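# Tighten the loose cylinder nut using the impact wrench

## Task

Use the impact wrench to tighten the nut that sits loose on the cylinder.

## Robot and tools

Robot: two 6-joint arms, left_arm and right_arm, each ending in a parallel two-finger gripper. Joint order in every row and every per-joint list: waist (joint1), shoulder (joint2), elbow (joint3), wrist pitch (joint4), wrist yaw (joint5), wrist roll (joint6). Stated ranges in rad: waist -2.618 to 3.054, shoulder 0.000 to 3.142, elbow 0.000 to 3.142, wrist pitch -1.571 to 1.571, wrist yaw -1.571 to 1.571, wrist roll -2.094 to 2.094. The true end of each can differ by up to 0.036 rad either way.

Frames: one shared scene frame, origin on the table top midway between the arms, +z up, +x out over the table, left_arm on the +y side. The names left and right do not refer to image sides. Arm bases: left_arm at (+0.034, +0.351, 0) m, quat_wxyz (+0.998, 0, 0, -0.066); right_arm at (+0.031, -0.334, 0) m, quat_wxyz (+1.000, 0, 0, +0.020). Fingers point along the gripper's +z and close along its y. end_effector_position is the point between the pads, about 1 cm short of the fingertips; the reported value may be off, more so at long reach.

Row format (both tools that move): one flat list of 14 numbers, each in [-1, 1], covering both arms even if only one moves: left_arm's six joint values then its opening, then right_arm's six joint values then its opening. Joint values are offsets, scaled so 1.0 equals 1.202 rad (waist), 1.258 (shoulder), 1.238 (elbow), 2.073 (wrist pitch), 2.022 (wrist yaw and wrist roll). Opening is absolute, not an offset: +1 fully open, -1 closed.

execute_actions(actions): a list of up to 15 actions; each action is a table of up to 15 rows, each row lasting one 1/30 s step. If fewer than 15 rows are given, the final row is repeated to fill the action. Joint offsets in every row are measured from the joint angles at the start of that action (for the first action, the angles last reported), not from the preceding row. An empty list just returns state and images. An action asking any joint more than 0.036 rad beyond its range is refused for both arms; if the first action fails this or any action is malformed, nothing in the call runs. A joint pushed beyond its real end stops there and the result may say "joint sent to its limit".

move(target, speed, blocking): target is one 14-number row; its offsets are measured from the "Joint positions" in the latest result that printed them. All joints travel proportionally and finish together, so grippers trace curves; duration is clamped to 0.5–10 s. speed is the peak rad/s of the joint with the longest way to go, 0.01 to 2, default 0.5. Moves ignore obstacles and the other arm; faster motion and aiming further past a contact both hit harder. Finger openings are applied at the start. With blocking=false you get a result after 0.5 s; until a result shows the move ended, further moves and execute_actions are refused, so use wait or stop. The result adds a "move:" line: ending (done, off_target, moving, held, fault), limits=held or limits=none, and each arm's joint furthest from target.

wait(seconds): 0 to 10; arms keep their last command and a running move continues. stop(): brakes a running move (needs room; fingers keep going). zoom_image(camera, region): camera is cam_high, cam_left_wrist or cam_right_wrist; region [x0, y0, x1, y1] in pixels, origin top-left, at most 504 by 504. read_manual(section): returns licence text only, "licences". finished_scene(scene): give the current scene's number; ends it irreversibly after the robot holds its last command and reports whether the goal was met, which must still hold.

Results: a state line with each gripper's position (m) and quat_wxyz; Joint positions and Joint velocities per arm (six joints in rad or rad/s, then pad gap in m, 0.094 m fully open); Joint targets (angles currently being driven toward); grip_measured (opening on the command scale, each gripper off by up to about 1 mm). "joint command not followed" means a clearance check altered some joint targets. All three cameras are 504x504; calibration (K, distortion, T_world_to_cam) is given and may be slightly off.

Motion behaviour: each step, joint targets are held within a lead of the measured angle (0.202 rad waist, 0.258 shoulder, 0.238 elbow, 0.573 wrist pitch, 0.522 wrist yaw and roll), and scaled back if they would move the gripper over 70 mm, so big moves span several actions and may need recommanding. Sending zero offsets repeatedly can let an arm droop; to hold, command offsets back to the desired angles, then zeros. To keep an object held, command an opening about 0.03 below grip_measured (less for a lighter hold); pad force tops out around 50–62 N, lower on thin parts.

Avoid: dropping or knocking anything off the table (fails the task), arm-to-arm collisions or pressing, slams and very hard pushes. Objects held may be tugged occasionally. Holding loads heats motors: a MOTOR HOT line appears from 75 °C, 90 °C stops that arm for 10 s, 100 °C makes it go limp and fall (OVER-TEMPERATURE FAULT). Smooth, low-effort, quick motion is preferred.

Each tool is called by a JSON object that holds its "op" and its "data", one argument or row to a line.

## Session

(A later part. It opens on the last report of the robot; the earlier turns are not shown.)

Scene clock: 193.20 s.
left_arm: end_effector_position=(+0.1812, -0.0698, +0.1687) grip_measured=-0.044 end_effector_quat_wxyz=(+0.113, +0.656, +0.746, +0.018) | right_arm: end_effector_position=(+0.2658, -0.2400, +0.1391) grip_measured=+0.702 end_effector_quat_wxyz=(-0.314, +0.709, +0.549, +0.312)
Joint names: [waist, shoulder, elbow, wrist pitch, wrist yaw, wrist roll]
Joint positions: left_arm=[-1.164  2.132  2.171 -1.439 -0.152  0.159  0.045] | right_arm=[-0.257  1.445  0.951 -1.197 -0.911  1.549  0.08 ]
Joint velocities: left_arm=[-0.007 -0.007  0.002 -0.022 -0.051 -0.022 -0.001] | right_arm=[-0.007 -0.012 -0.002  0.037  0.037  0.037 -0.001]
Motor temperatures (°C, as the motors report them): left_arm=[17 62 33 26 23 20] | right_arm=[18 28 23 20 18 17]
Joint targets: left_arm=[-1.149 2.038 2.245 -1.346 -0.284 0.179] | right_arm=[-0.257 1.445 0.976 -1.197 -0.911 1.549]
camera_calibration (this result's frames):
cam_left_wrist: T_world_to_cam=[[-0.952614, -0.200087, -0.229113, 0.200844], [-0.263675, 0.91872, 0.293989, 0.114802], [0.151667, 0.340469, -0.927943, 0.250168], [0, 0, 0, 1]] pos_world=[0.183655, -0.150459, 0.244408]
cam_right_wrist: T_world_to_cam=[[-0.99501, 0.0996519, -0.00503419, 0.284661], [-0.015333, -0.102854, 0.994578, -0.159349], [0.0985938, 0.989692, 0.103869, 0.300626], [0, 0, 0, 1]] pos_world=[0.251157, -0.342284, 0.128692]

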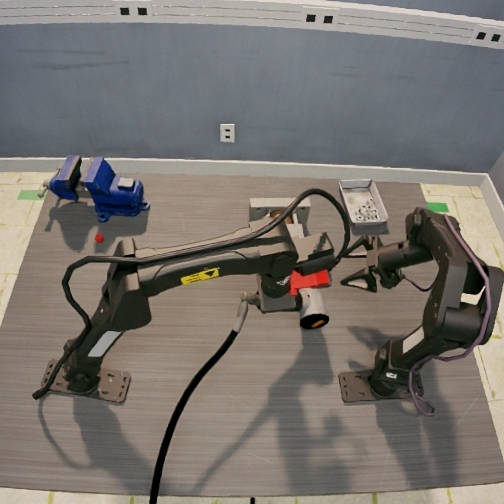

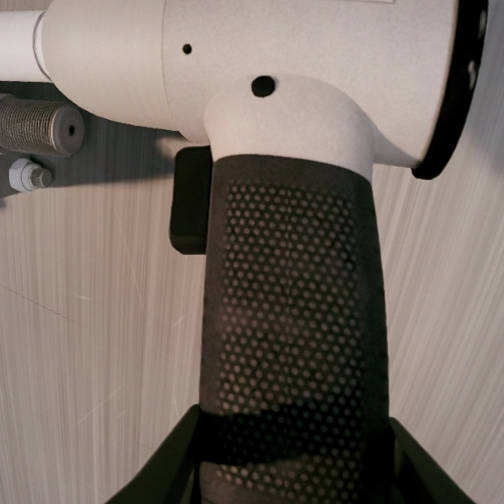

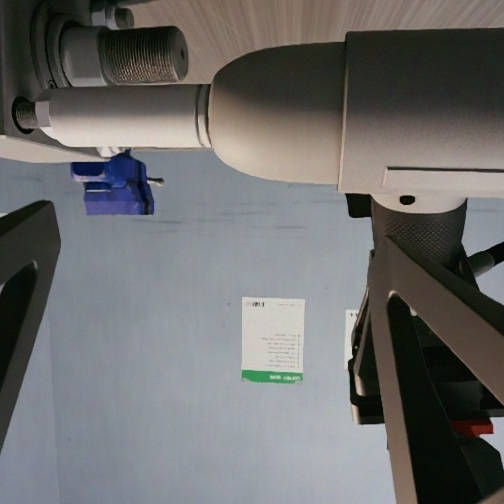

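{"op": "execute_actions", "data": {
  "actions": [
    [[0.012,-0.075,0.06,0.045,-0.065,0.01,-0.13,0,-0.13,-0.06,0,-0.03,-0.01,0.7]],
    [[0.012,-0.075,0.06,0.045,-0.065,0.01,-0.13,0.13,0,0.02,0,0,0,0.7]],
    [[0.012,-0.075,0.06,0.045,-0.065,0.01,-0.13,0.13,0,0.02,0,0,0,0.7]],
    [[0.012,-0.075,0.06,0.045,-0.065,0.01,-0.13,0,0,0.02,0,0,0,0.7]]
  ]
}}

Scene clock: 198.40 s.
left_arm: end_effector_position=(+0.1812, -0.0698, +0.1687) grip_measured=-0.044 end_effector_quat_wxyz=(+0.113, +0.656, +0.746, +0.018) | right_arm: end_effector_position=(+0.2132, -0.1715, +0.1613) grip_measured=+0.702 end_effector_quat_wxyz=(-0.331, +0.590, +0.666, +0.315)
Joint names: [waist, shoulder, elbow, wrist pitch, wrist yaw, wrist roll]
Joint positions: left_arm=[-1.164  2.132  2.171 -1.439 -0.152  0.159  0.045] | right_arm=[ 0.045  1.287  0.901 -1.184 -0.95   1.536  0.08 ]
Joint velocities: left_arm=[-0.002 -0.002  0.002  0.007 -0.066 -0.007 -0.   ] | right_arm=[ 0.002  0.002 -0.027  0.007 -0.037 -0.022 -0.   ]
Motor temperatures (°C, as the motors report them): left_arm=[17 62 33 27 23 20] | right_arm=[18 27 23 20 18 17]
Joint targets: left_arm=[-1.149 2.038 2.245 -1.346 -0.284 0.179] | right_arm=[0.045 1.287 0.925 -1.184 -0.950 1.536]
camera_calibration (this result's frames):
cam_left_wrist: T_world_to_cam=[[-0.952614, -0.200087, -0.229113, 0.200844], [-0.263675, 0.91872, 0.293989, 0.114802], [0.151667, 0.340469, -0.927943, 0.250168], [0, 0, 0, 1]] pos_world=[0.183655, -0.150459, 0.244408]
cam_right_wrist: T_world_to_cam=[[-0.969307, -0.202448, -0.139494, 0.190026], [-0.109474, -0.152617, 0.982203, -0.161673], [-0.220134, 0.967328, 0.12577, 0.29633], [0, 0, 0, 1]] pos_world=[0.231727, -0.272852, 0.148034]

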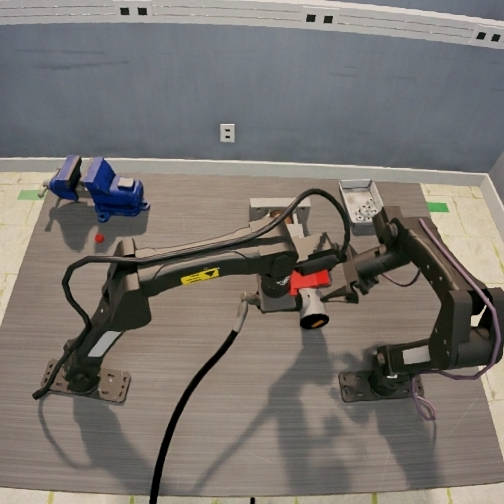

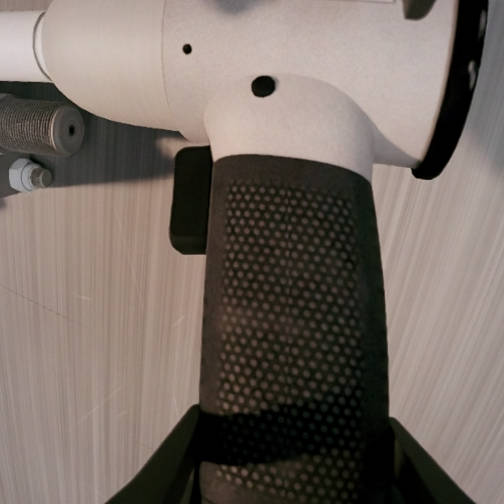

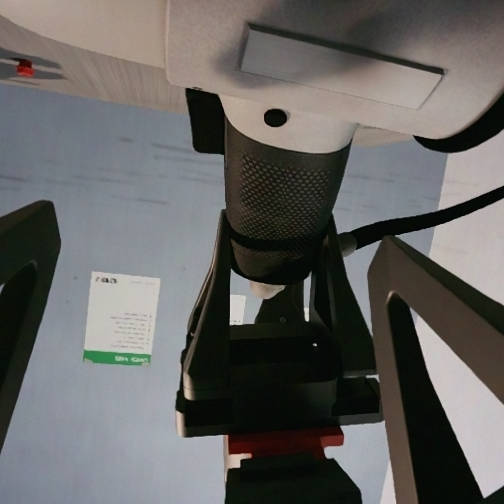

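{"op": "execute_actions", "data": {
  "actions": [
    [[0.012,-0.075,0.06,0.045,-0.065,0.01,-0.13,0.085,-0.025,-0.06,0.08,0,0.075,0.7]],
    [[0.012,-0.075,0.06,0.045,-0.065,0.01,-0.13,0.085,-0.025,-0.06,0.08,0,0.075,0.7]],
    [[0.012,-0.075,0.06,0.045,-0.065,0.01,-0.13,0,0,0.01,0,0,0,0.7]]
  ]
}}

Scene clock: 203.27 s.
left_arm: end_effector_position=(+0.1812, -0.0698, +0.1687) grip_measured=-0.044 end_effector_quat_wxyz=(+0.113, +0.656, +0.746, +0.018) | right_arm: end_effector_position=(+0.2028, -0.1340, +0.1360) grip_measured=+0.702 end_effector_quat_wxyz=(-0.348, +0.585, +0.667, +0.302)
Joint names: [waist, shoulder, elbow, wrist pitch, wrist yaw, wrist roll]
Joint positions: left_arm=[-1.164  2.132  2.171 -1.439 -0.152  0.159  0.045] | right_arm=[ 0.235  1.27   0.776 -0.881 -0.945  1.817  0.08 ]
Joint velocities: left_arm=[-0.017 -0.002 -0.012  0.007  0.007 -0.037 -0.001] | right_arm=[-0.012 -0.012  0.002  0.007 -0.007 -0.037  0.   ]
Motor temperatures (°C, as the motors report them): left_arm=[17 63 33 27 23 20] | right_arm=[18 27 23 20 18 17]
Joint targets: left_arm=[-1.149 2.038 2.245 -1.346 -0.284 0.179] | right_arm=[0.235 1.270 0.788 -0.881 -0.945 1.817]
camera_calibration (this result's frames):
cam_left_wrist: T_world_to_cam=[[-0.952614, -0.200087, -0.229113, 0.200844], [-0.263675, 0.91872, 0.293989, 0.114802], [0.151667, 0.340469, -0.927943, 0.250168], [0, 0, 0, 1]] pos_world=[0.183655, -0.150459, 0.244408]
cam_right_wrist: T_world_to_cam=[[-0.96792, -0.227035, -0.107638, 0.176065], [-0.071947, -0.160017, 0.984489, -0.1412], [-0.240738, 0.960651, 0.138549, 0.262449], [0, 0, 0, 1]] pos_world=[0.223439, -0.234744, 0.121599]

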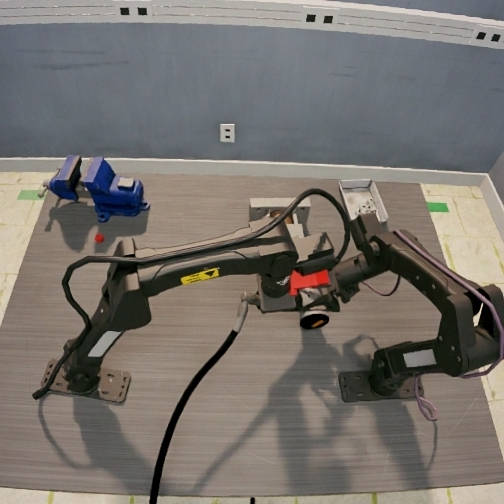

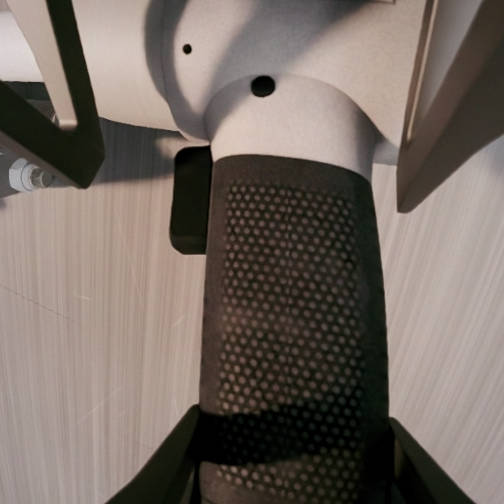

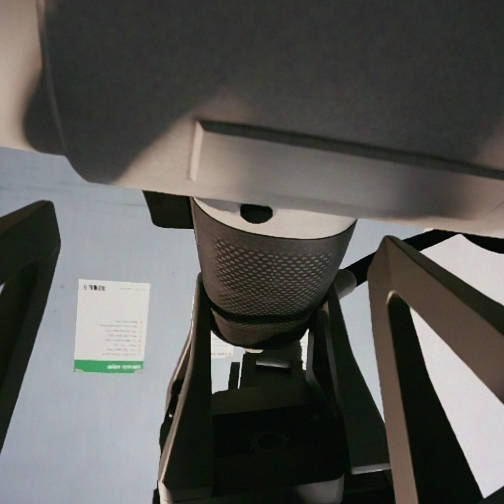

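Remaining to targets.

{"op": "execute_actions", "data": {
  "actions": [
    [[0.012,-0.075,0.06,0.045,-0.065,0.01,-0.13,0.09,-0.045,-0.065,0.085,0,0.08,0.7]],
    [[0.012,-0.075,0.06,0.045,-0.065,0.01,-0.13,0,0,0.01,0,0,0,0.7]]
  ]
}}

Scene clock: 206.57 s.
left_arm: end_effector_position=(+0.1812, -0.0698, +0.1687) grip_measured=-0.044 end_effector_quat_wxyz=(+0.113, +0.656, +0.746, +0.018) | right_arm: end_effector_position=(+0.1926, -0.1138, +0.1302) grip_measured=+0.702 end_effector_quat_wxyz=(-0.356, +0.577, +0.668, +0.307)
Joint names: [waist, shoulder, elbow, wrist pitch, wrist yaw, wrist roll]
Joint positions: left_arm=[-1.164  2.132  2.171 -1.439 -0.152  0.159  0.045] | right_arm=[ 0.336  1.237  0.708 -0.716 -0.941  1.968  0.08 ]
Joint velocities: left_arm=[ 0.002 -0.012  0.002  0.037  0.022 -0.022  0.   ] | right_arm=[-0.007  0.012  0.002  0.007  0.051 -0.037  0.001]
Motor temperatures (°C, as the motors report them): left_arm=[17 63 33 27 23 20] | right_arm=[18 26 23 20 18 17]
Joint targets: left_arm=[-1.149 2.038 2.245 -1.346 -0.284 0.179] | right_arm=[0.336 1.237 0.720 -0.716 -0.941 1.968]
camera_calibration (this result's frames):
cam_left_wrist: T_world_to_cam=[[-0.952614, -0.200087, -0.229113, 0.200844], [-0.263675, 0.91872, 0.293989, 0.114802], [0.151667, 0.340469, -0.927943, 0.250168], [0, 0, 0, 1]] pos_world=[0.183655, -0.150459, 0.244408]
cam_right_wrist: T_world_to_cam=[[-0.964387, -0.238881, -0.113546, 0.168897], [-0.0705772, -0.181312, 0.98089, -0.135175], [-0.254903, 0.953972, 0.157996, 0.240852], [0, 0, 0, 1]] pos_world=[0.214736, -0.213928, 0.113716]

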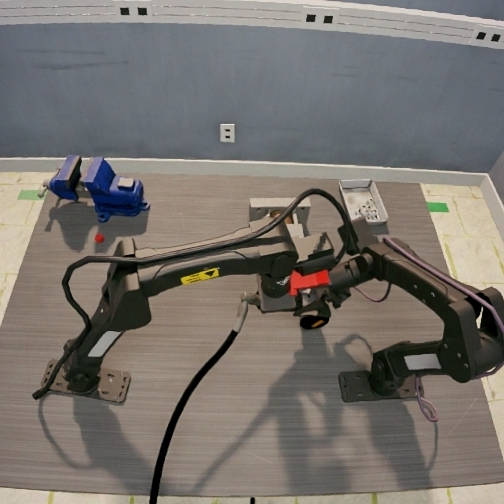

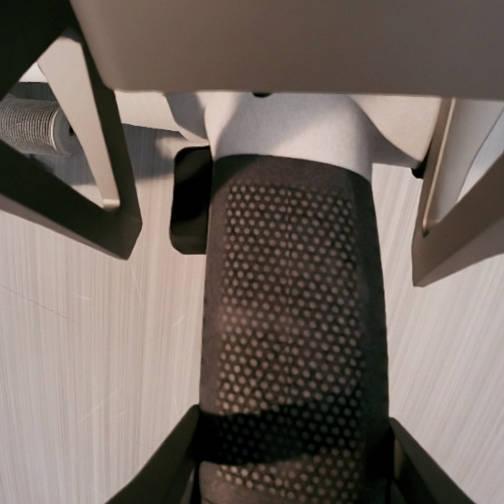

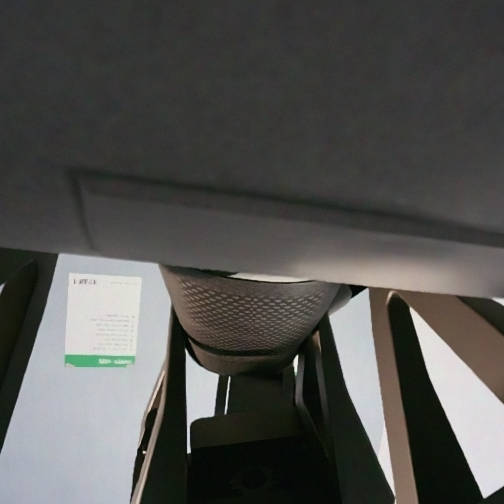

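{"op": "execute_actions", "data": {
  "actions": [
    [[0.012,-0.075,0.06,0.045,-0.065,0.01,-0.13,0,0,0.01,0.012,0,0,0.42]],
    [[0.012,-0.075,0.06,0.045,-0.065,0.01,-0.13,0,0,0.01,0.02,0,0,0.33]],
    [[0.012,-0.075,0.06,0.045,-0.065,0.01,-0.13,0,0,0.01,0.03,0,0,0.33]]
  ]
}}

Scene clock: 211.03 s.
left_arm: end_effector_position=(+0.1819, -0.0696, +0.1688) grip_measured=-0.044 end_effector_quat_wxyz=(+0.113, +0.658, +0.744, +0.020) | right_arm: end_effector_position=(+0.1935, -0.1130, +0.1311) grip_measured=+0.333 end_effector_quat_wxyz=(-0.356, +0.574, +0.669, +0.310)
Joint names: [waist, shoulder, elbow, wrist pitch, wrist yaw, wrist roll]
Joint positions: left_arm=[-1.163  2.132  2.171 -1.439 -0.156  0.166  0.045] | right_arm=[ 0.336  1.237  0.708 -0.708 -0.944  1.968  0.063]
Joint velocities: left_arm=[ 0.017 -0.022  0.002 -0.007  0.007 -0.007  0.   ] | right_arm=[ 0.017  0.007 -0.012  0.007  0.051  0.007 -0.001]
Motor temperatures (°C, as the motors report them): left_arm=[17 63 33 27 23 20] | right_arm=[18 26 23 20 18 17]
Joint targets: left_arm=[-1.149 2.038 2.245 -1.346 -0.287 0.185] | right_arm=[0.336 1.237 0.720 -0.646 -0.944 1.968]
camera_calibration (this result's frames):
cam_left_wrist: T_world_to_cam=[[-0.952894, -0.19408, -0.233079, 0.202687], [-0.259453, 0.919603, 0.294983, 0.113883], [0.15709, 0.341561, -0.926639, 0.248939], [0, 0, 0, 1]] pos_world=[0.183581, -0.150417, 0.244325]
cam_right_wrist: T_world_to_cam=[[-0.963268, -0.239524, -0.121424, 0.170862], [-0.0769318, -0.187072, 0.979329, -0.135049], [-0.257288, 0.952697, 0.161773, 0.239997], [0, 0, 0, 1]] pos_world=[0.215945, -0.212983, 0.11418]

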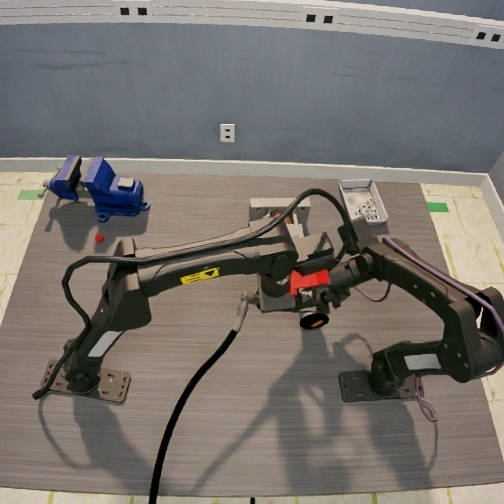

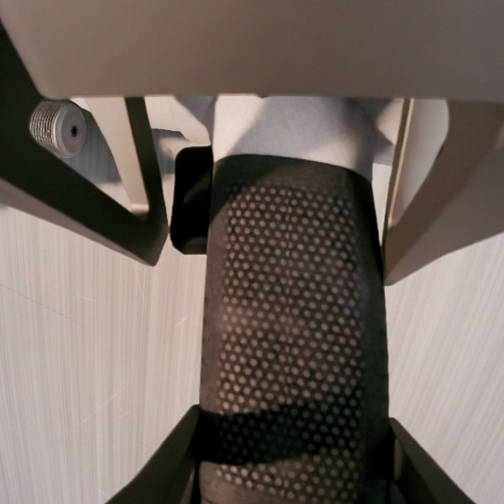

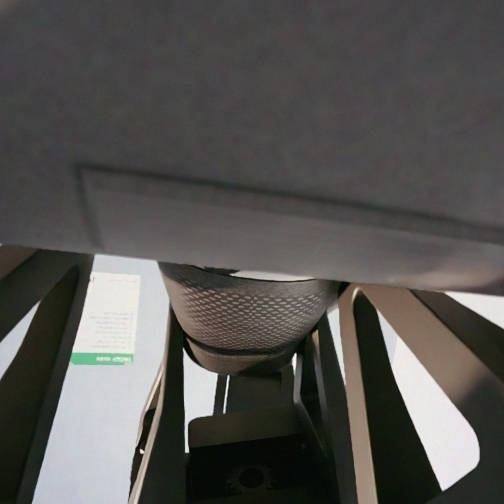

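{"op": "execute_actions", "data": {
  "actions": [
    [[0.02,-0.075,0.06,0.05,-0.07,0.02,-0.13,0,0,0.01,0.04,0,0,0.3]],
    [[0.02,-0.075,0.06,0.05,-0.07,0.02,-0.13,0,0,0.01,0.04,0,0,0.28]],
    [[0.02,-0.075,0.06,0.05,-0.07,0.02,-0.13,0,0,0.01,0.04,0,0,0.26]],
    [[0.02,-0.075,0.06,0.05,-0.07,0.02,-0.13,0,0,0.01,0.04,0,0,0.245]],
    [[0.012,-0.075,0.06,0.045,-0.065,0.015,-0.13,0,0,0.01,0.02,0,0,0.32]]
  ]
}}

Scene clock: 216.80 s.
left_arm: end_effector_position=(+0.1839, -0.0682, +0.1686) grip_measured=-0.044 end_effector_quat_wxyz=(+0.110, +0.664, +0.739, +0.020) | right_arm: end_effector_position=(+0.1940, -0.1117, +0.1319) grip_measured=+0.318 end_effector_quat_wxyz=(-0.355, +0.571, +0.671, +0.314)
Joint names: [waist, shoulder, elbow, wrist pitch, wrist yaw, wrist roll]
Joint positions: left_arm=[-1.156  2.132  2.171 -1.441 -0.149  0.187  0.045] | right_arm=[ 0.34   1.237  0.708 -0.699 -0.946  1.967  0.062]
Joint velocities: left_arm=[-0.007 -0.007  0.007  0.007 -0.022 -0.022  0.001] | right_arm=[ 0.007  0.002  0.002 -0.037 -0.007  0.022  0.001]
Motor temperatures (°C, as the motors report them): left_arm=[17 63 33 27 23 20] | right_arm=[17 25 23 21 18 17]
Joint targets: left_arm=[-1.141 2.038 2.245 -1.347 -0.281 0.217] | right_arm=[0.340 1.237 0.720 -0.661 -0.946 1.967]
camera_calibration (this result's frames):
cam_left_wrist: T_world_to_cam=[[-0.956414, -0.179722, -0.230158, 0.205939], [-0.245511, 0.921626, 0.300549, 0.109795], [0.158104, 0.343956, -0.92558, 0.247678], [0, 0, 0, 1]] pos_world=[0.18476, -0.149368, 0.243646]
cam_right_wrist: T_world_to_cam=[[-0.961254, -0.243016, -0.130128, 0.172031], [-0.0837546, -0.19227, 0.977761, -0.134586], [-0.262632, 0.950776, 0.164467, 0.239263], [0, 0, 0, 1]] pos_world=[0.216931, -0.211556, 0.114629]

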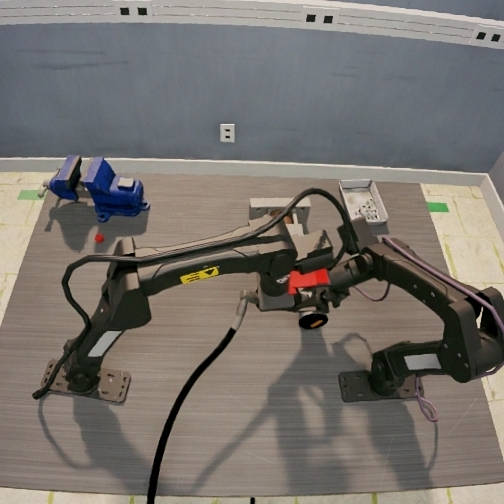

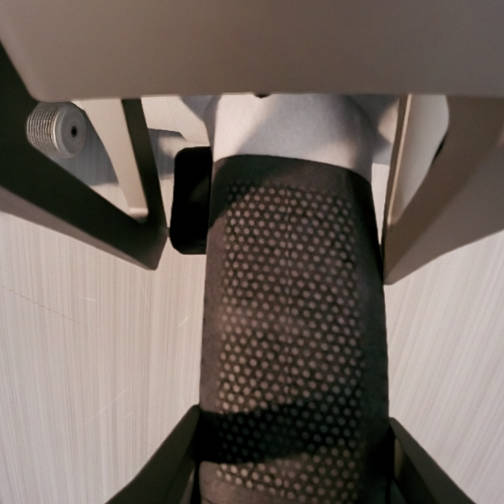

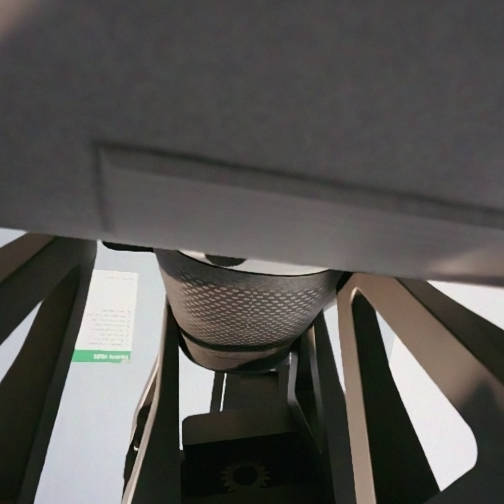

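{"op": "execute_actions", "data": {
  "actions": [
    [[0.012,-0.075,0.06,0.055,-0.07,-0.005,-0.13,0,0,0.01,0,0,0,0.45]],
    [[0.012,-0.075,0.06,0.05,-0.07,0.0,-0.13,0,0.035,0.01,0,0,0.035,0.45]],
    [[0.012,-0.075,0.06,0.05,-0.07,0,-0.13,0,0,0.01,0.02,0,0,0.3]],
    [[0.012,-0.075,0.06,0.05,-0.07,0,-0.13,-0.01,0,0.01,0.03,0,0,0.27]]
  ]
}}

Scene clock: 221.70 s.
left_arm: end_effector_position=(+0.1837, -0.0689, +0.1686) grip_measured=-0.044 end_effector_quat_wxyz=(+0.111, +0.659, +0.744, +0.017) | right_arm: end_effector_position=(+0.1930, -0.1113, +0.1258) grip_measured=+0.276 end_effector_quat_wxyz=(-0.373, +0.596, +0.650, +0.290)
Joint names: [waist, shoulder, elbow, wrist pitch, wrist yaw, wrist roll]
Joint positions: left_arm=[-1.156  2.132  2.171 -1.439 -0.148  0.174  0.045] | right_arm=[ 0.341  1.267  0.708 -0.702 -0.95   2.026  0.06 ]
Joint velocities: left_arm=[ 0.017 -0.012 -0.002 -0.051 -0.007 -0.051  0.   ] | right_arm=[-0.007  0.002  0.017  0.007  0.007 -0.022 -0.001]
Motor temperatures (°C, as the motors report them): left_arm=[17 64 33 27 24 20] | right_arm=[17 25 23 21 18 17]
Joint targets: left_arm=[-1.142 2.039 2.245 -1.336 -0.287 0.174] | right_arm=[0.329 1.267 0.720 -0.639 -0.949 2.027]
camera_calibration (this result's frames):
cam_left_wrist: T_world_to_cam=[[-0.954715, -0.19276, -0.226635, 0.203885], [-0.25608, 0.920187, 0.296107, 0.113002], [0.151469, 0.340735, -0.927878, 0.249391], [0, 0, 0, 1]] pos_world=[0.185815, -0.149659, 0.244151]
cam_right_wrist: T_world_to_cam=[[-0.975204, -0.215996, -0.0482008, 0.165861], [-0.00992725, -0.174885, 0.984539, -0.141823], [-0.221087, 0.960604, 0.168404, 0.232134], [0, 0, 0, 1]] pos_world=[0.211662, -0.211966, 0.108533]

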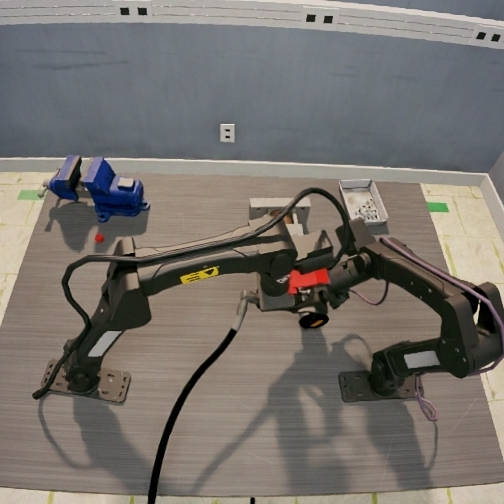

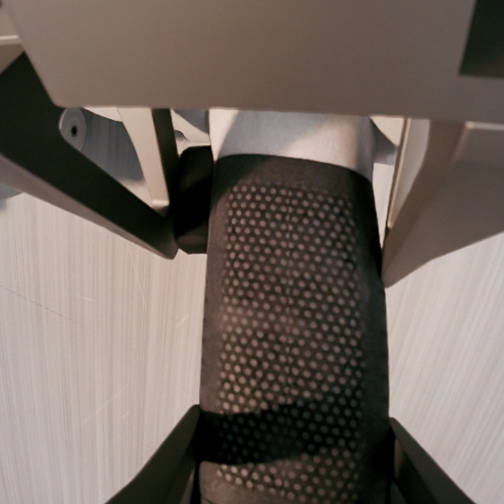

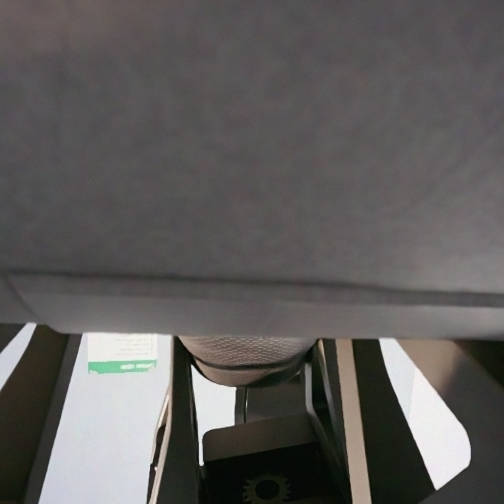

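Trigger now engaging.

{"op": "execute_actions", "data": {
  "actions": [
    [[0.015,-0.075,0.055,0.05,-0.075,0,-0.13,-0.015,0,0.01,0.04,0,0,0.255]],
    [[0.015,-0.075,0.055,0.05,-0.075,0,-0.13,-0.015,0,0.01,0.04,0,0,0.24]],
    [[0.015,-0.075,0.055,0.05,-0.075,0,-0.13,-0.015,0,0.01,0.04,0,0,0.225]],
    [[0.012,-0.075,0.055,0.05,-0.07,0,-0.13,-0.01,0,0.01,0.03,0,0,0.3]]
  ]
}}

Scene clock: 229.67 s.
left_arm: end_effector_position=(+0.1872, -0.0689, +0.1685) grip_measured=-0.044 end_effector_quat_wxyz=(+0.115, +0.657, +0.744, +0.020) | right_arm: end_effector_position=(+0.1967, -0.1108, +0.1258) grip_measured=+0.299 end_effector_quat_wxyz=(-0.364, +0.590, +0.656, +0.299)
Joint names: [waist, shoulder, elbow, wrist pitch, wrist yaw, wrist roll]
Joint positions: left_arm=[-1.152  2.133  2.171 -1.434 -0.156  0.176  0.045] | right_arm=[ 0.341  1.267  0.708 -0.683 -0.942  2.014  0.061]
Joint velocities: left_arm=[ 0.012 -0.002 -0.002 -0.007 -0.066 -0.037  0.   ] | right_arm=[ 0.007 -0.007  0.002  0.037  0.066 -0.066 -0.001]
Motor temperatures (°C, as the motors report them): left_arm=[17 64 33 28 24 19] | right_arm=[18 25 23 22 18 17]
Joint targets: left_arm=[-1.138 2.039 2.239 -1.338 -0.286 0.166] | right_arm=[0.329 1.267 0.720 -0.639 -0.953 2.020]
camera_calibration (this result's frames):
cam_left_wrist: T_world_to_cam=[[-0.951871, -0.196505, -0.235218, 0.207857], [-0.262247, 0.919387, 0.29318, 0.115543], [0.158645, 0.340755, -0.92667, 0.247261], [0, 0, 0, 1]] pos_world=[0.188927, -0.149639, 0.244147]
cam_right_wrist: T_world_to_cam=[[-0.972495, -0.219474, -0.0780061, 0.172369], [-0.0390445, -0.176557, 0.983516, -0.135975], [-0.229628, 0.95951, 0.163132, 0.234719], [0, 0, 0, 1]] pos_world=[0.216217, -0.211392, 0.108889]

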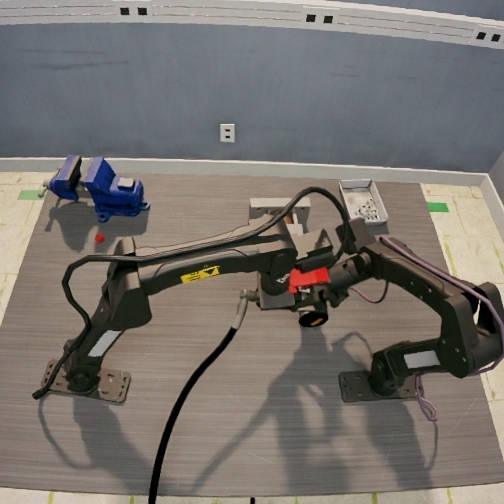

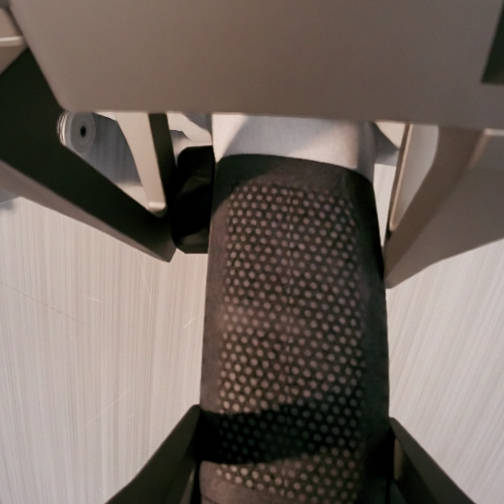

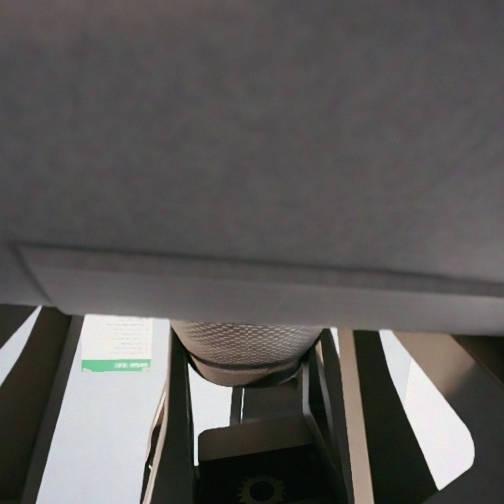

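Seating started. Push on without trigger.

{"op": "execute_actions", "data": {
  "actions": [
    [[0.018,-0.075,0.055,0.052,-0.06,0.025,-0.13,-0.015,0,0.01,0.035,0,0,0.31]],
    [[0.018,-0.075,0.055,0.052,-0.06,0.025,-0.13,-0.015,0,0.01,0.035,0,0,0.31]],
    [[0.012,-0.075,0.055,0.05,-0.06,0.015,-0.13,-0.01,0,0.01,0.025,0,0,0.31]]
  ]
}}

Scene clock: 235.43 s.
left_arm: end_effector_position=(+0.1879, -0.0683, +0.1684) grip_measured=-0.044 end_effector_quat_wxyz=(+0.113, +0.664, +0.738, +0.021) | right_arm: end_effector_position=(+0.1977, -0.1102, +0.1264) grip_measured=+0.309 end_effector_quat_wxyz=(-0.363, +0.588, +0.657, +0.302)
Joint names: [waist, shoulder, elbow, wrist pitch, wrist yaw, wrist roll]
Joint positions: left_arm=[-1.149  2.133  2.171 -1.436 -0.153  0.197  0.045] | right_arm=[ 0.341  1.267  0.708 -0.676 -0.944  2.014  0.061]
Joint velocities: left_arm=[ 0.007 -0.017 -0.022  0.022  0.007 -0.007  0.   ] | right_arm=[ 0.017 -0.012 -0.012 -0.022  0.007 -0.037  0.001]
Motor temperatures (°C, as the motors report them): left_arm=[17 65 33 28 24 20] | right_arm=[18 25 23 22 18 17]
Joint targets: left_arm=[-1.134 2.039 2.239 -1.332 -0.274 0.227] | right_arm=[0.329 1.267 0.720 -0.624 -0.944 2.014]
camera_calibration (this result's frames):
cam_left_wrist: T_world_to_cam=[[-0.955412, -0.178328, -0.235342, 0.210511], [-0.24553, 0.922536, 0.297729, 0.111463], [0.164018, 0.342238, -0.925187, 0.245638], [0, 0, 0, 1]] pos_world=[0.188203, -0.149355, 0.243617]
cam_right_wrist: T_world_to_cam=[[-0.971865, -0.219722, -0.084853, 0.174197], [-0.0448855, -0.180882, 0.98248, -0.135684], [-0.231221, 0.958647, 0.16593, 0.23412], [0, 0, 0, 1]] pos_world=[0.217339, -0.210707, 0.10924]

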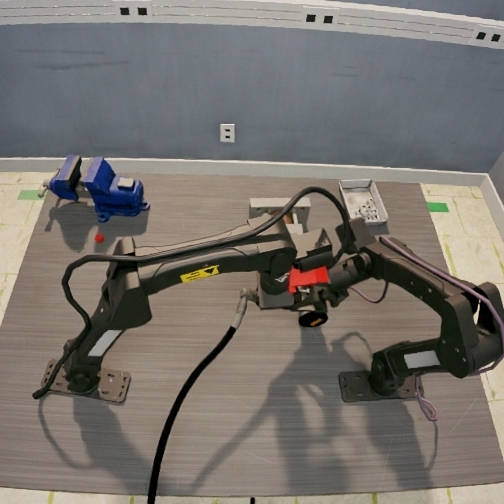

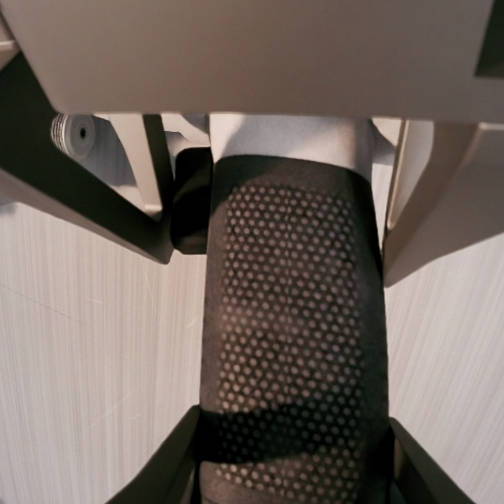

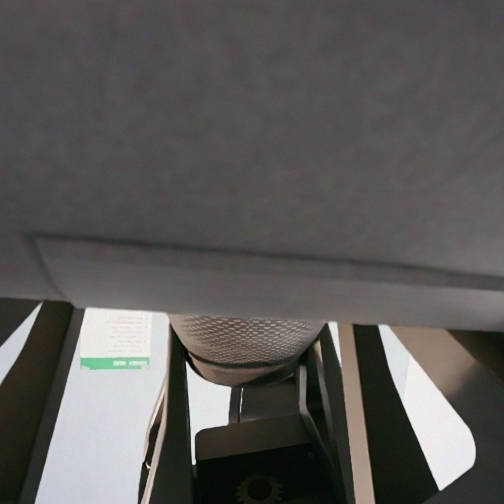

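{"op": "execute_actions", "data": {
  "actions": [
    [[0.018,-0.075,0.055,0.055,-0.075,0,-0.13,-0.015,0,0.01,0.045,0,0,0.265]],
    [[0.018,-0.075,0.055,0.055,-0.075,0,-0.13,-0.015,0,0.01,0.045,0,0,0.25]],
    [[0.018,-0.075,0.055,0.055,-0.075,0,-0.13,-0.015,0,0.01,0.045,0,0,0.24]],
    [[0.018,-0.075,0.055,0.055,-0.075,0.005,-0.13,-0.015,0,0.01,0.045,0,0,0.235]],
    [[0.018,-0.075,0.055,0.055,-0.075,0.005,-0.13,-0.015,0,0.01,0.045,0,0,0.235]],
    [[0.012,-0.075,0.055,0.05,-0.07,0.005,-0.13,-0.01,0,0.01,0.03,0,0,0.3]]
  ]
}}

Scene clock: 242.57 s.
left_arm: end_effector_position=(+0.1880, -0.0680, +0.1684) grip_measured=-0.044 end_effector_quat_wxyz=(+0.113, +0.662, +0.740, +0.021) | right_arm: end_effector_position=(+0.1972, -0.1101, +0.1267) grip_measured=+0.298 end_effector_quat_wxyz=(-0.364, +0.585, +0.659, +0.303)
Joint names: [waist, shoulder, elbow, wrist pitch, wrist yaw, wrist roll]
Joint positions: left_arm=[-1.149  2.133  2.171 -1.437 -0.154  0.191  0.045] | right_arm=[ 0.341  1.267  0.708 -0.678 -0.947  2.007  0.061]
Joint velocities: left_arm=[-0.002  0.002  0.007  0.037 -0.051  0.007 -0.001] | right_arm=[ 0.007 -0.007 -0.002 -0.095 -0.051 -0.051 -0.   ]
Motor temperatures (°C, as the motors report them): left_arm=[17 65 33 28 24 20] | right_arm=[18 25 23 22 18 17]
Joint targets: left_arm=[-1.134 2.039 2.239 -1.333 -0.296 0.202] | right_arm=[0.329 1.267 0.720 -0.615 -0.948 2.008]
camera_calibration (this result's frames):
cam_left_wrist: T_world_to_cam=[[-0.954422, -0.183813, -0.235142, 0.210026], [-0.250734, 0.921171, 0.297618, 0.112187], [0.1619, 0.343012, -0.925274, 0.246005], [0, 0, 0, 1]] pos_world=[0.188754, -0.14912, 0.243619]
cam_right_wrist: T_world_to_cam=[[-0.970541, -0.224036, -0.0886416, 0.173548], [-0.0472772, -0.183668, 0.981851, -0.135711], [-0.236251, 0.957117, 0.167666, 0.23446], [0, 0, 0, 1]] pos_world=[0.217411, -0.210451, 0.10932]

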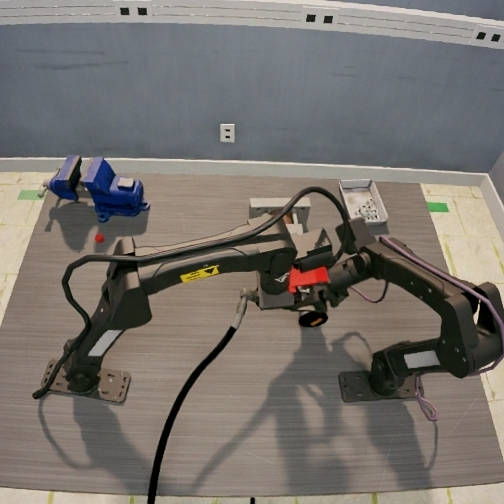

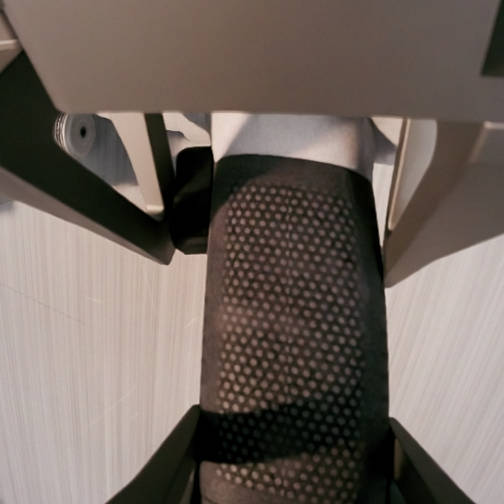

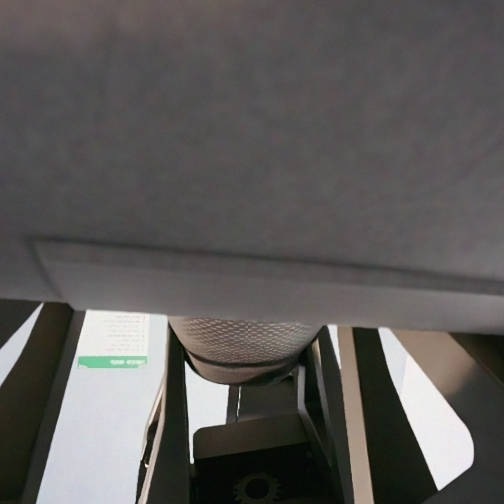

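Threshold is lower (~0.225).

{"op": "execute_actions", "data": {
  "actions": [
    [[0.018,-0.075,0.055,0.055,-0.075,0,-0.13,-0.015,0,0.01,0.045,0,0,0.24]],
    [[0.018,-0.075,0.055,0.055,-0.075,0.005,-0.13,-0.015,0,0.01,0.045,0,0,0.225]],
    [[0.018,-0.075,0.055,0.055,-0.075,0.005,-0.13,-0.015,0,0.01,0.045,0,0,0.22]],
    [[0.018,-0.075,0.055,0.055,-0.075,0.005,-0.13,-0.015,0,0.01,0.045,0,0,0.215]],
    [[0.012,-0.075,0.055,0.05,-0.07,0.005,-0.13,-0.01,0,0.01,0.03,0,0,0.3]]
  ]
}}

Scene clock: 248.33 s.
left_arm: end_effector_position=(+0.1881, -0.0678, +0.1684) grip_measured=-0.044 end_effector_quat_wxyz=(+0.111, +0.660, +0.743, +0.018) | right_arm: end_effector_position=(+0.1972, -0.1098, +0.1272) grip_measured=+0.298 end_effector_quat_wxyz=(-0.363, +0.582, +0.660, +0.305)
Joint names: [waist, shoulder, elbow, wrist pitch, wrist yaw, wrist roll]
Joint positions: left_arm=[-1.146  2.133  2.171 -1.437 -0.147  0.187  0.045] | right_arm=[ 0.341  1.267  0.708 -0.676 -0.949  2.     0.061]
Joint velocities: left_arm=[-0.002  0.012  0.002 -0.125 -0.051 -0.007  0.   ] | right_arm=[-0.012 -0.007 -0.007  0.007  0.037 -0.022 -0.001]
Motor temperatures (°C, as the motors report them): left_arm=[17 65 33 28 24 19] | right_arm=[18 24 23 22 18 17]
Joint targets: left_arm=[-1.131 2.040 2.239 -1.337 -0.289 0.195] | right_arm=[0.329 1.267 0.720 -0.617 -0.951 2.003]
camera_calibration (this result's frames):
cam_left_wrist: T_world_to_cam=[[-0.954889, -0.189808, -0.228385, 0.208756], [-0.253989, 0.920506, 0.296916, 0.112715], [0.153873, 0.341529, -0.92719, 0.247612], [0, 0, 0, 1]] pos_world=[0.189867, -0.148698, 0.243794]
cam_right_wrist: T_world_to_cam=[[-0.968922, -0.22821, -0.0954499, 0.173756], [-0.0524406, -0.187594, 0.980846, -0.135383], [-0.241744, 0.955368, 0.169796, 0.234717], [0, 0, 0, 1]] pos_world=[0.217998, -0.209985, 0.109521]

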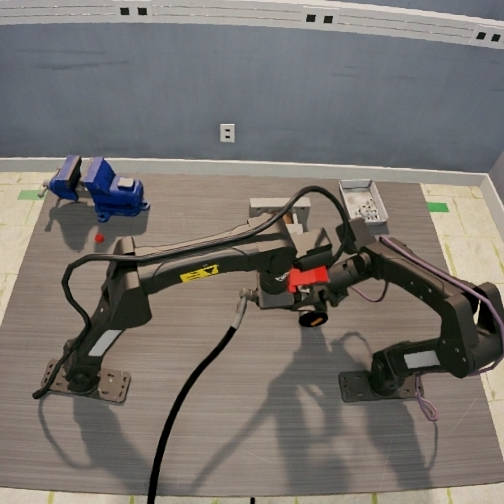

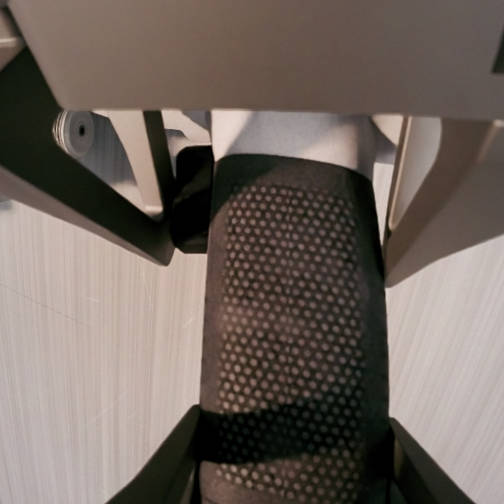

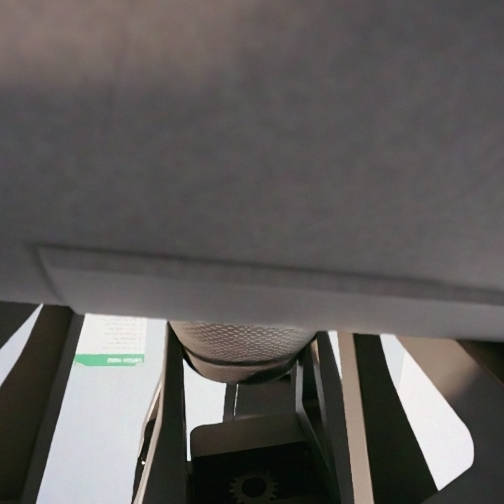

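{"op": "execute_actions", "data": {
  "actions": [
    [[0.02,-0.075,0.05,0.055,-0.09,0,-0.13,-0.03,0,0.01,0.07,0,0.01,0.24]],
    [[0.02,-0.075,0.05,0.055,-0.09,0.005,-0.13,-0.03,0,0.01,0.07,0,0.01,0.22]],
    [[0.02,-0.075,0.05,0.055,-0.09,0.005,-0.13,-0.03,0,0.01,0.07,0,0.01,0.205]],
    [[0.02,-0.075,0.05,0.055,-0.09,0.005,-0.13,-0.03,0,0.01,0.07,0,0.01,0.3]],
    [[0.012,-0.075,0.055,0.05,-0.07,0.005,-0.13,-0.01,0,0.01,0.03,0,0,0.3]]
  ]
}}

Scene clock: 255.00 s.
left_arm: end_effector_position=(+0.1886, -0.0677, +0.1692) grip_measured=-0.044 end_effector_quat_wxyz=(+0.112, +0.663, +0.740, +0.018) | right_arm: end_effector_position=(+0.1981, -0.1097, +0.1283) grip_measured=+0.299 end_effector_quat_wxyz=(-0.369, +0.581, +0.656, +0.311)
Joint names: [waist, shoulder, elbow, wrist pitch, wrist yaw, wrist roll]
Joint positions: left_arm=[-1.145  2.131  2.171 -1.437 -0.148  0.196  0.045] | right_arm=[ 0.332  1.267  0.702 -0.664 -0.966  2.003  0.061]
Joint velocities: left_arm=[-0.002 -0.017  0.007  0.022  0.007 -0.022  0.001] | right_arm=[-0.007  0.002 -0.002 -0.066 -0.051  0.022  0.   ]
Motor temperatures (°C, as the motors report them): left_arm=[17 66 33 28 24 19] | right_arm=[18 24 23 23 18 17]
Joint targets: left_arm=[-1.130 2.037 2.239 -1.333 -0.292 0.206] | right_arm=[0.320 1.267 0.714 -0.597 -0.967 2.006]
camera_calibration (this result's frames):
cam_left_wrist: T_world_to_cam=[[-0.955697, -0.182939, -0.230601, 0.210399], [-0.247987, 0.922446, 0.295965, 0.111588], [0.158574, 0.340039, -0.926946, 0.247245], [0, 0, 0, 1]] pos_world=[0.189544, -0.148517, 0.244675]
cam_right_wrist: T_world_to_cam=[[-0.970206, -0.222389, -0.0961447, 0.175684], [-0.0501736, -0.203806, 0.977725, -0.138265], [-0.237031, 0.953418, 0.186576, 0.231348], [0, 0, 0, 1]] pos_world=[0.218349, -0.20968, 0.108912]

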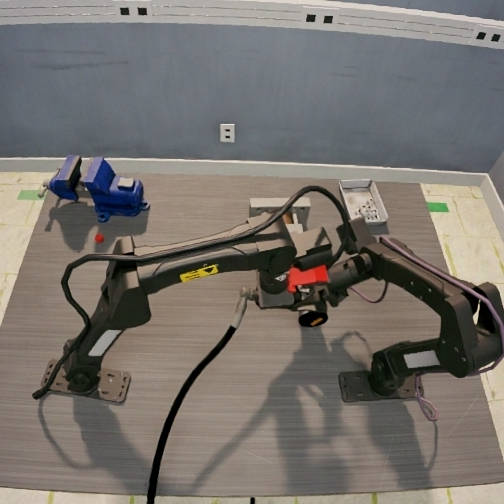

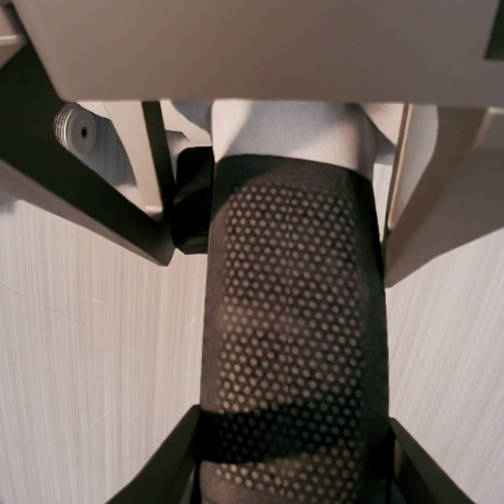

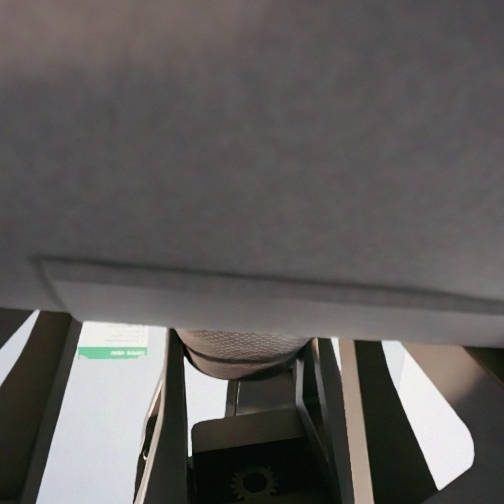

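{"op": "execute_actions", "data": {
  "actions": [
    [[0.012,-0.075,0.055,0.05,-0.07,0.005,-0.13,0,0,0.01,0,0,0,0.7]],
    [[0.012,-0.075,0.055,0.05,-0.07,0.005,-0.13,-0.085,0,0.075,-0.095,0,-0.08,0.7]],
    [[0.012,-0.075,0.055,0.05,-0.07,0.005,-0.13,-0.085,0,0.075,-0.095,0,-0.08,0.7]],
    [[0.012,-0.075,0.055,0.05,-0.07,0.005,-0.13,-0.085,0,0.075,-0.095,0,-0.08,0.7]],
    [[0.012,-0.075,0.055,0.05,-0.07,0.005,-0.13,-0.15,0,0.02,0,0,0,1]],
    [[0.012,-0.075,0.055,0.05,-0.07,0.005,-0.13,-0.15,0.12,0.05,0,0,0,1]],
    [[0.012,-0.075,0.055,0.05,-0.07,0.005,-0.13,0,0,0.02,0,0,0,1]]
  ]
}}

Scene clock: 262.27 s.
left_arm: end_effector_position=(+0.1884, -0.0677, +0.1692) grip_measured=-0.044 end_effector_quat_wxyz=(+0.112, +0.663, +0.740, +0.018) | right_arm: end_effector_position=(+0.2898, -0.2535, +0.1575) grip_measured=+0.999 end_effector_quat_wxyz=(-0.276, +0.704, +0.544, +0.365)
Joint names: [waist, shoulder, elbow, wrist pitch, wrist yaw, wrist roll]
Joint positions: left_arm=[-1.145  2.131  2.171 -1.437 -0.147  0.196  0.045] | right_arm=[-0.309  1.426  0.993 -1.143 -0.95   1.554  0.094]
Joint velocities: left_arm=[ 0.007 -0.002 -0.002 -0.051 -0.037  0.007  0.   ] | right_arm=[-0.002  0.022 -0.012  0.022 -0.022 -0.066 -0.001]
Motor temperatures (°C, as the motors report them): left_arm=[17 66 33 29 25 19] | right_arm=[18 24 23 22 18 17]
Joint targets: left_arm=[-1.130 2.037 2.239 -1.333 -0.289 0.206] | right_arm=[-0.309 1.426 1.017 -1.143 -0.950 1.554]
camera_calibration (this result's frames):
cam_left_wrist: T_world_to_cam=[[-0.955887, -0.182862, -0.229874, 0.210183], [-0.247652, 0.922543, 0.295943, 0.111548], [0.157952, 0.339817, -0.927133, 0.247395], [0, 0, 0, 1]] pos_world=[0.189459, -0.148543, 0.244672]
cam_right_wrist: T_world_to_cam=[[-0.98022, 0.15768, -0.119603, 0.338454], [-0.137683, -0.109193, 0.984439, -0.143289], [0.142167, 0.981435, 0.128743, 0.291089], [0, 0, 0, 1]] pos_world=[0.270648, -0.354698, 0.144064]

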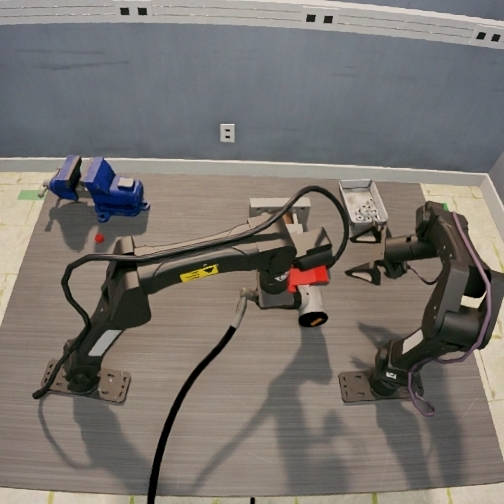

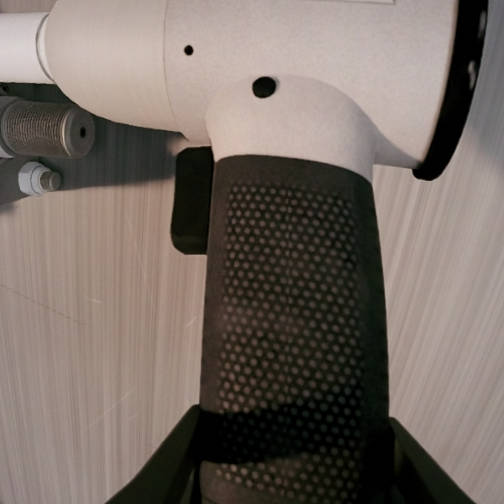

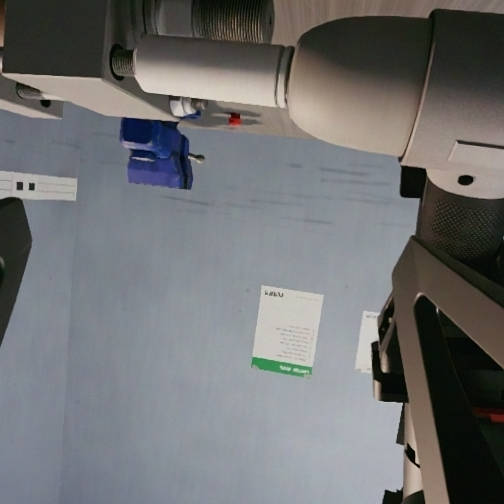

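{"op": "zoom_image", "data": {
  "camera": "cam_right_wrist",
  "region": [80, 0, 240, 120]
}}

Region (80, 0, 240, 120) of cam_right_wrist's 504x504 image, scaled by 3.150, with more detail than that image has; it fills the top 378 rows of this view, and the rest is white.

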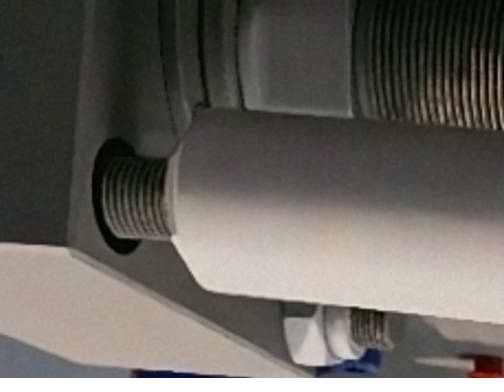

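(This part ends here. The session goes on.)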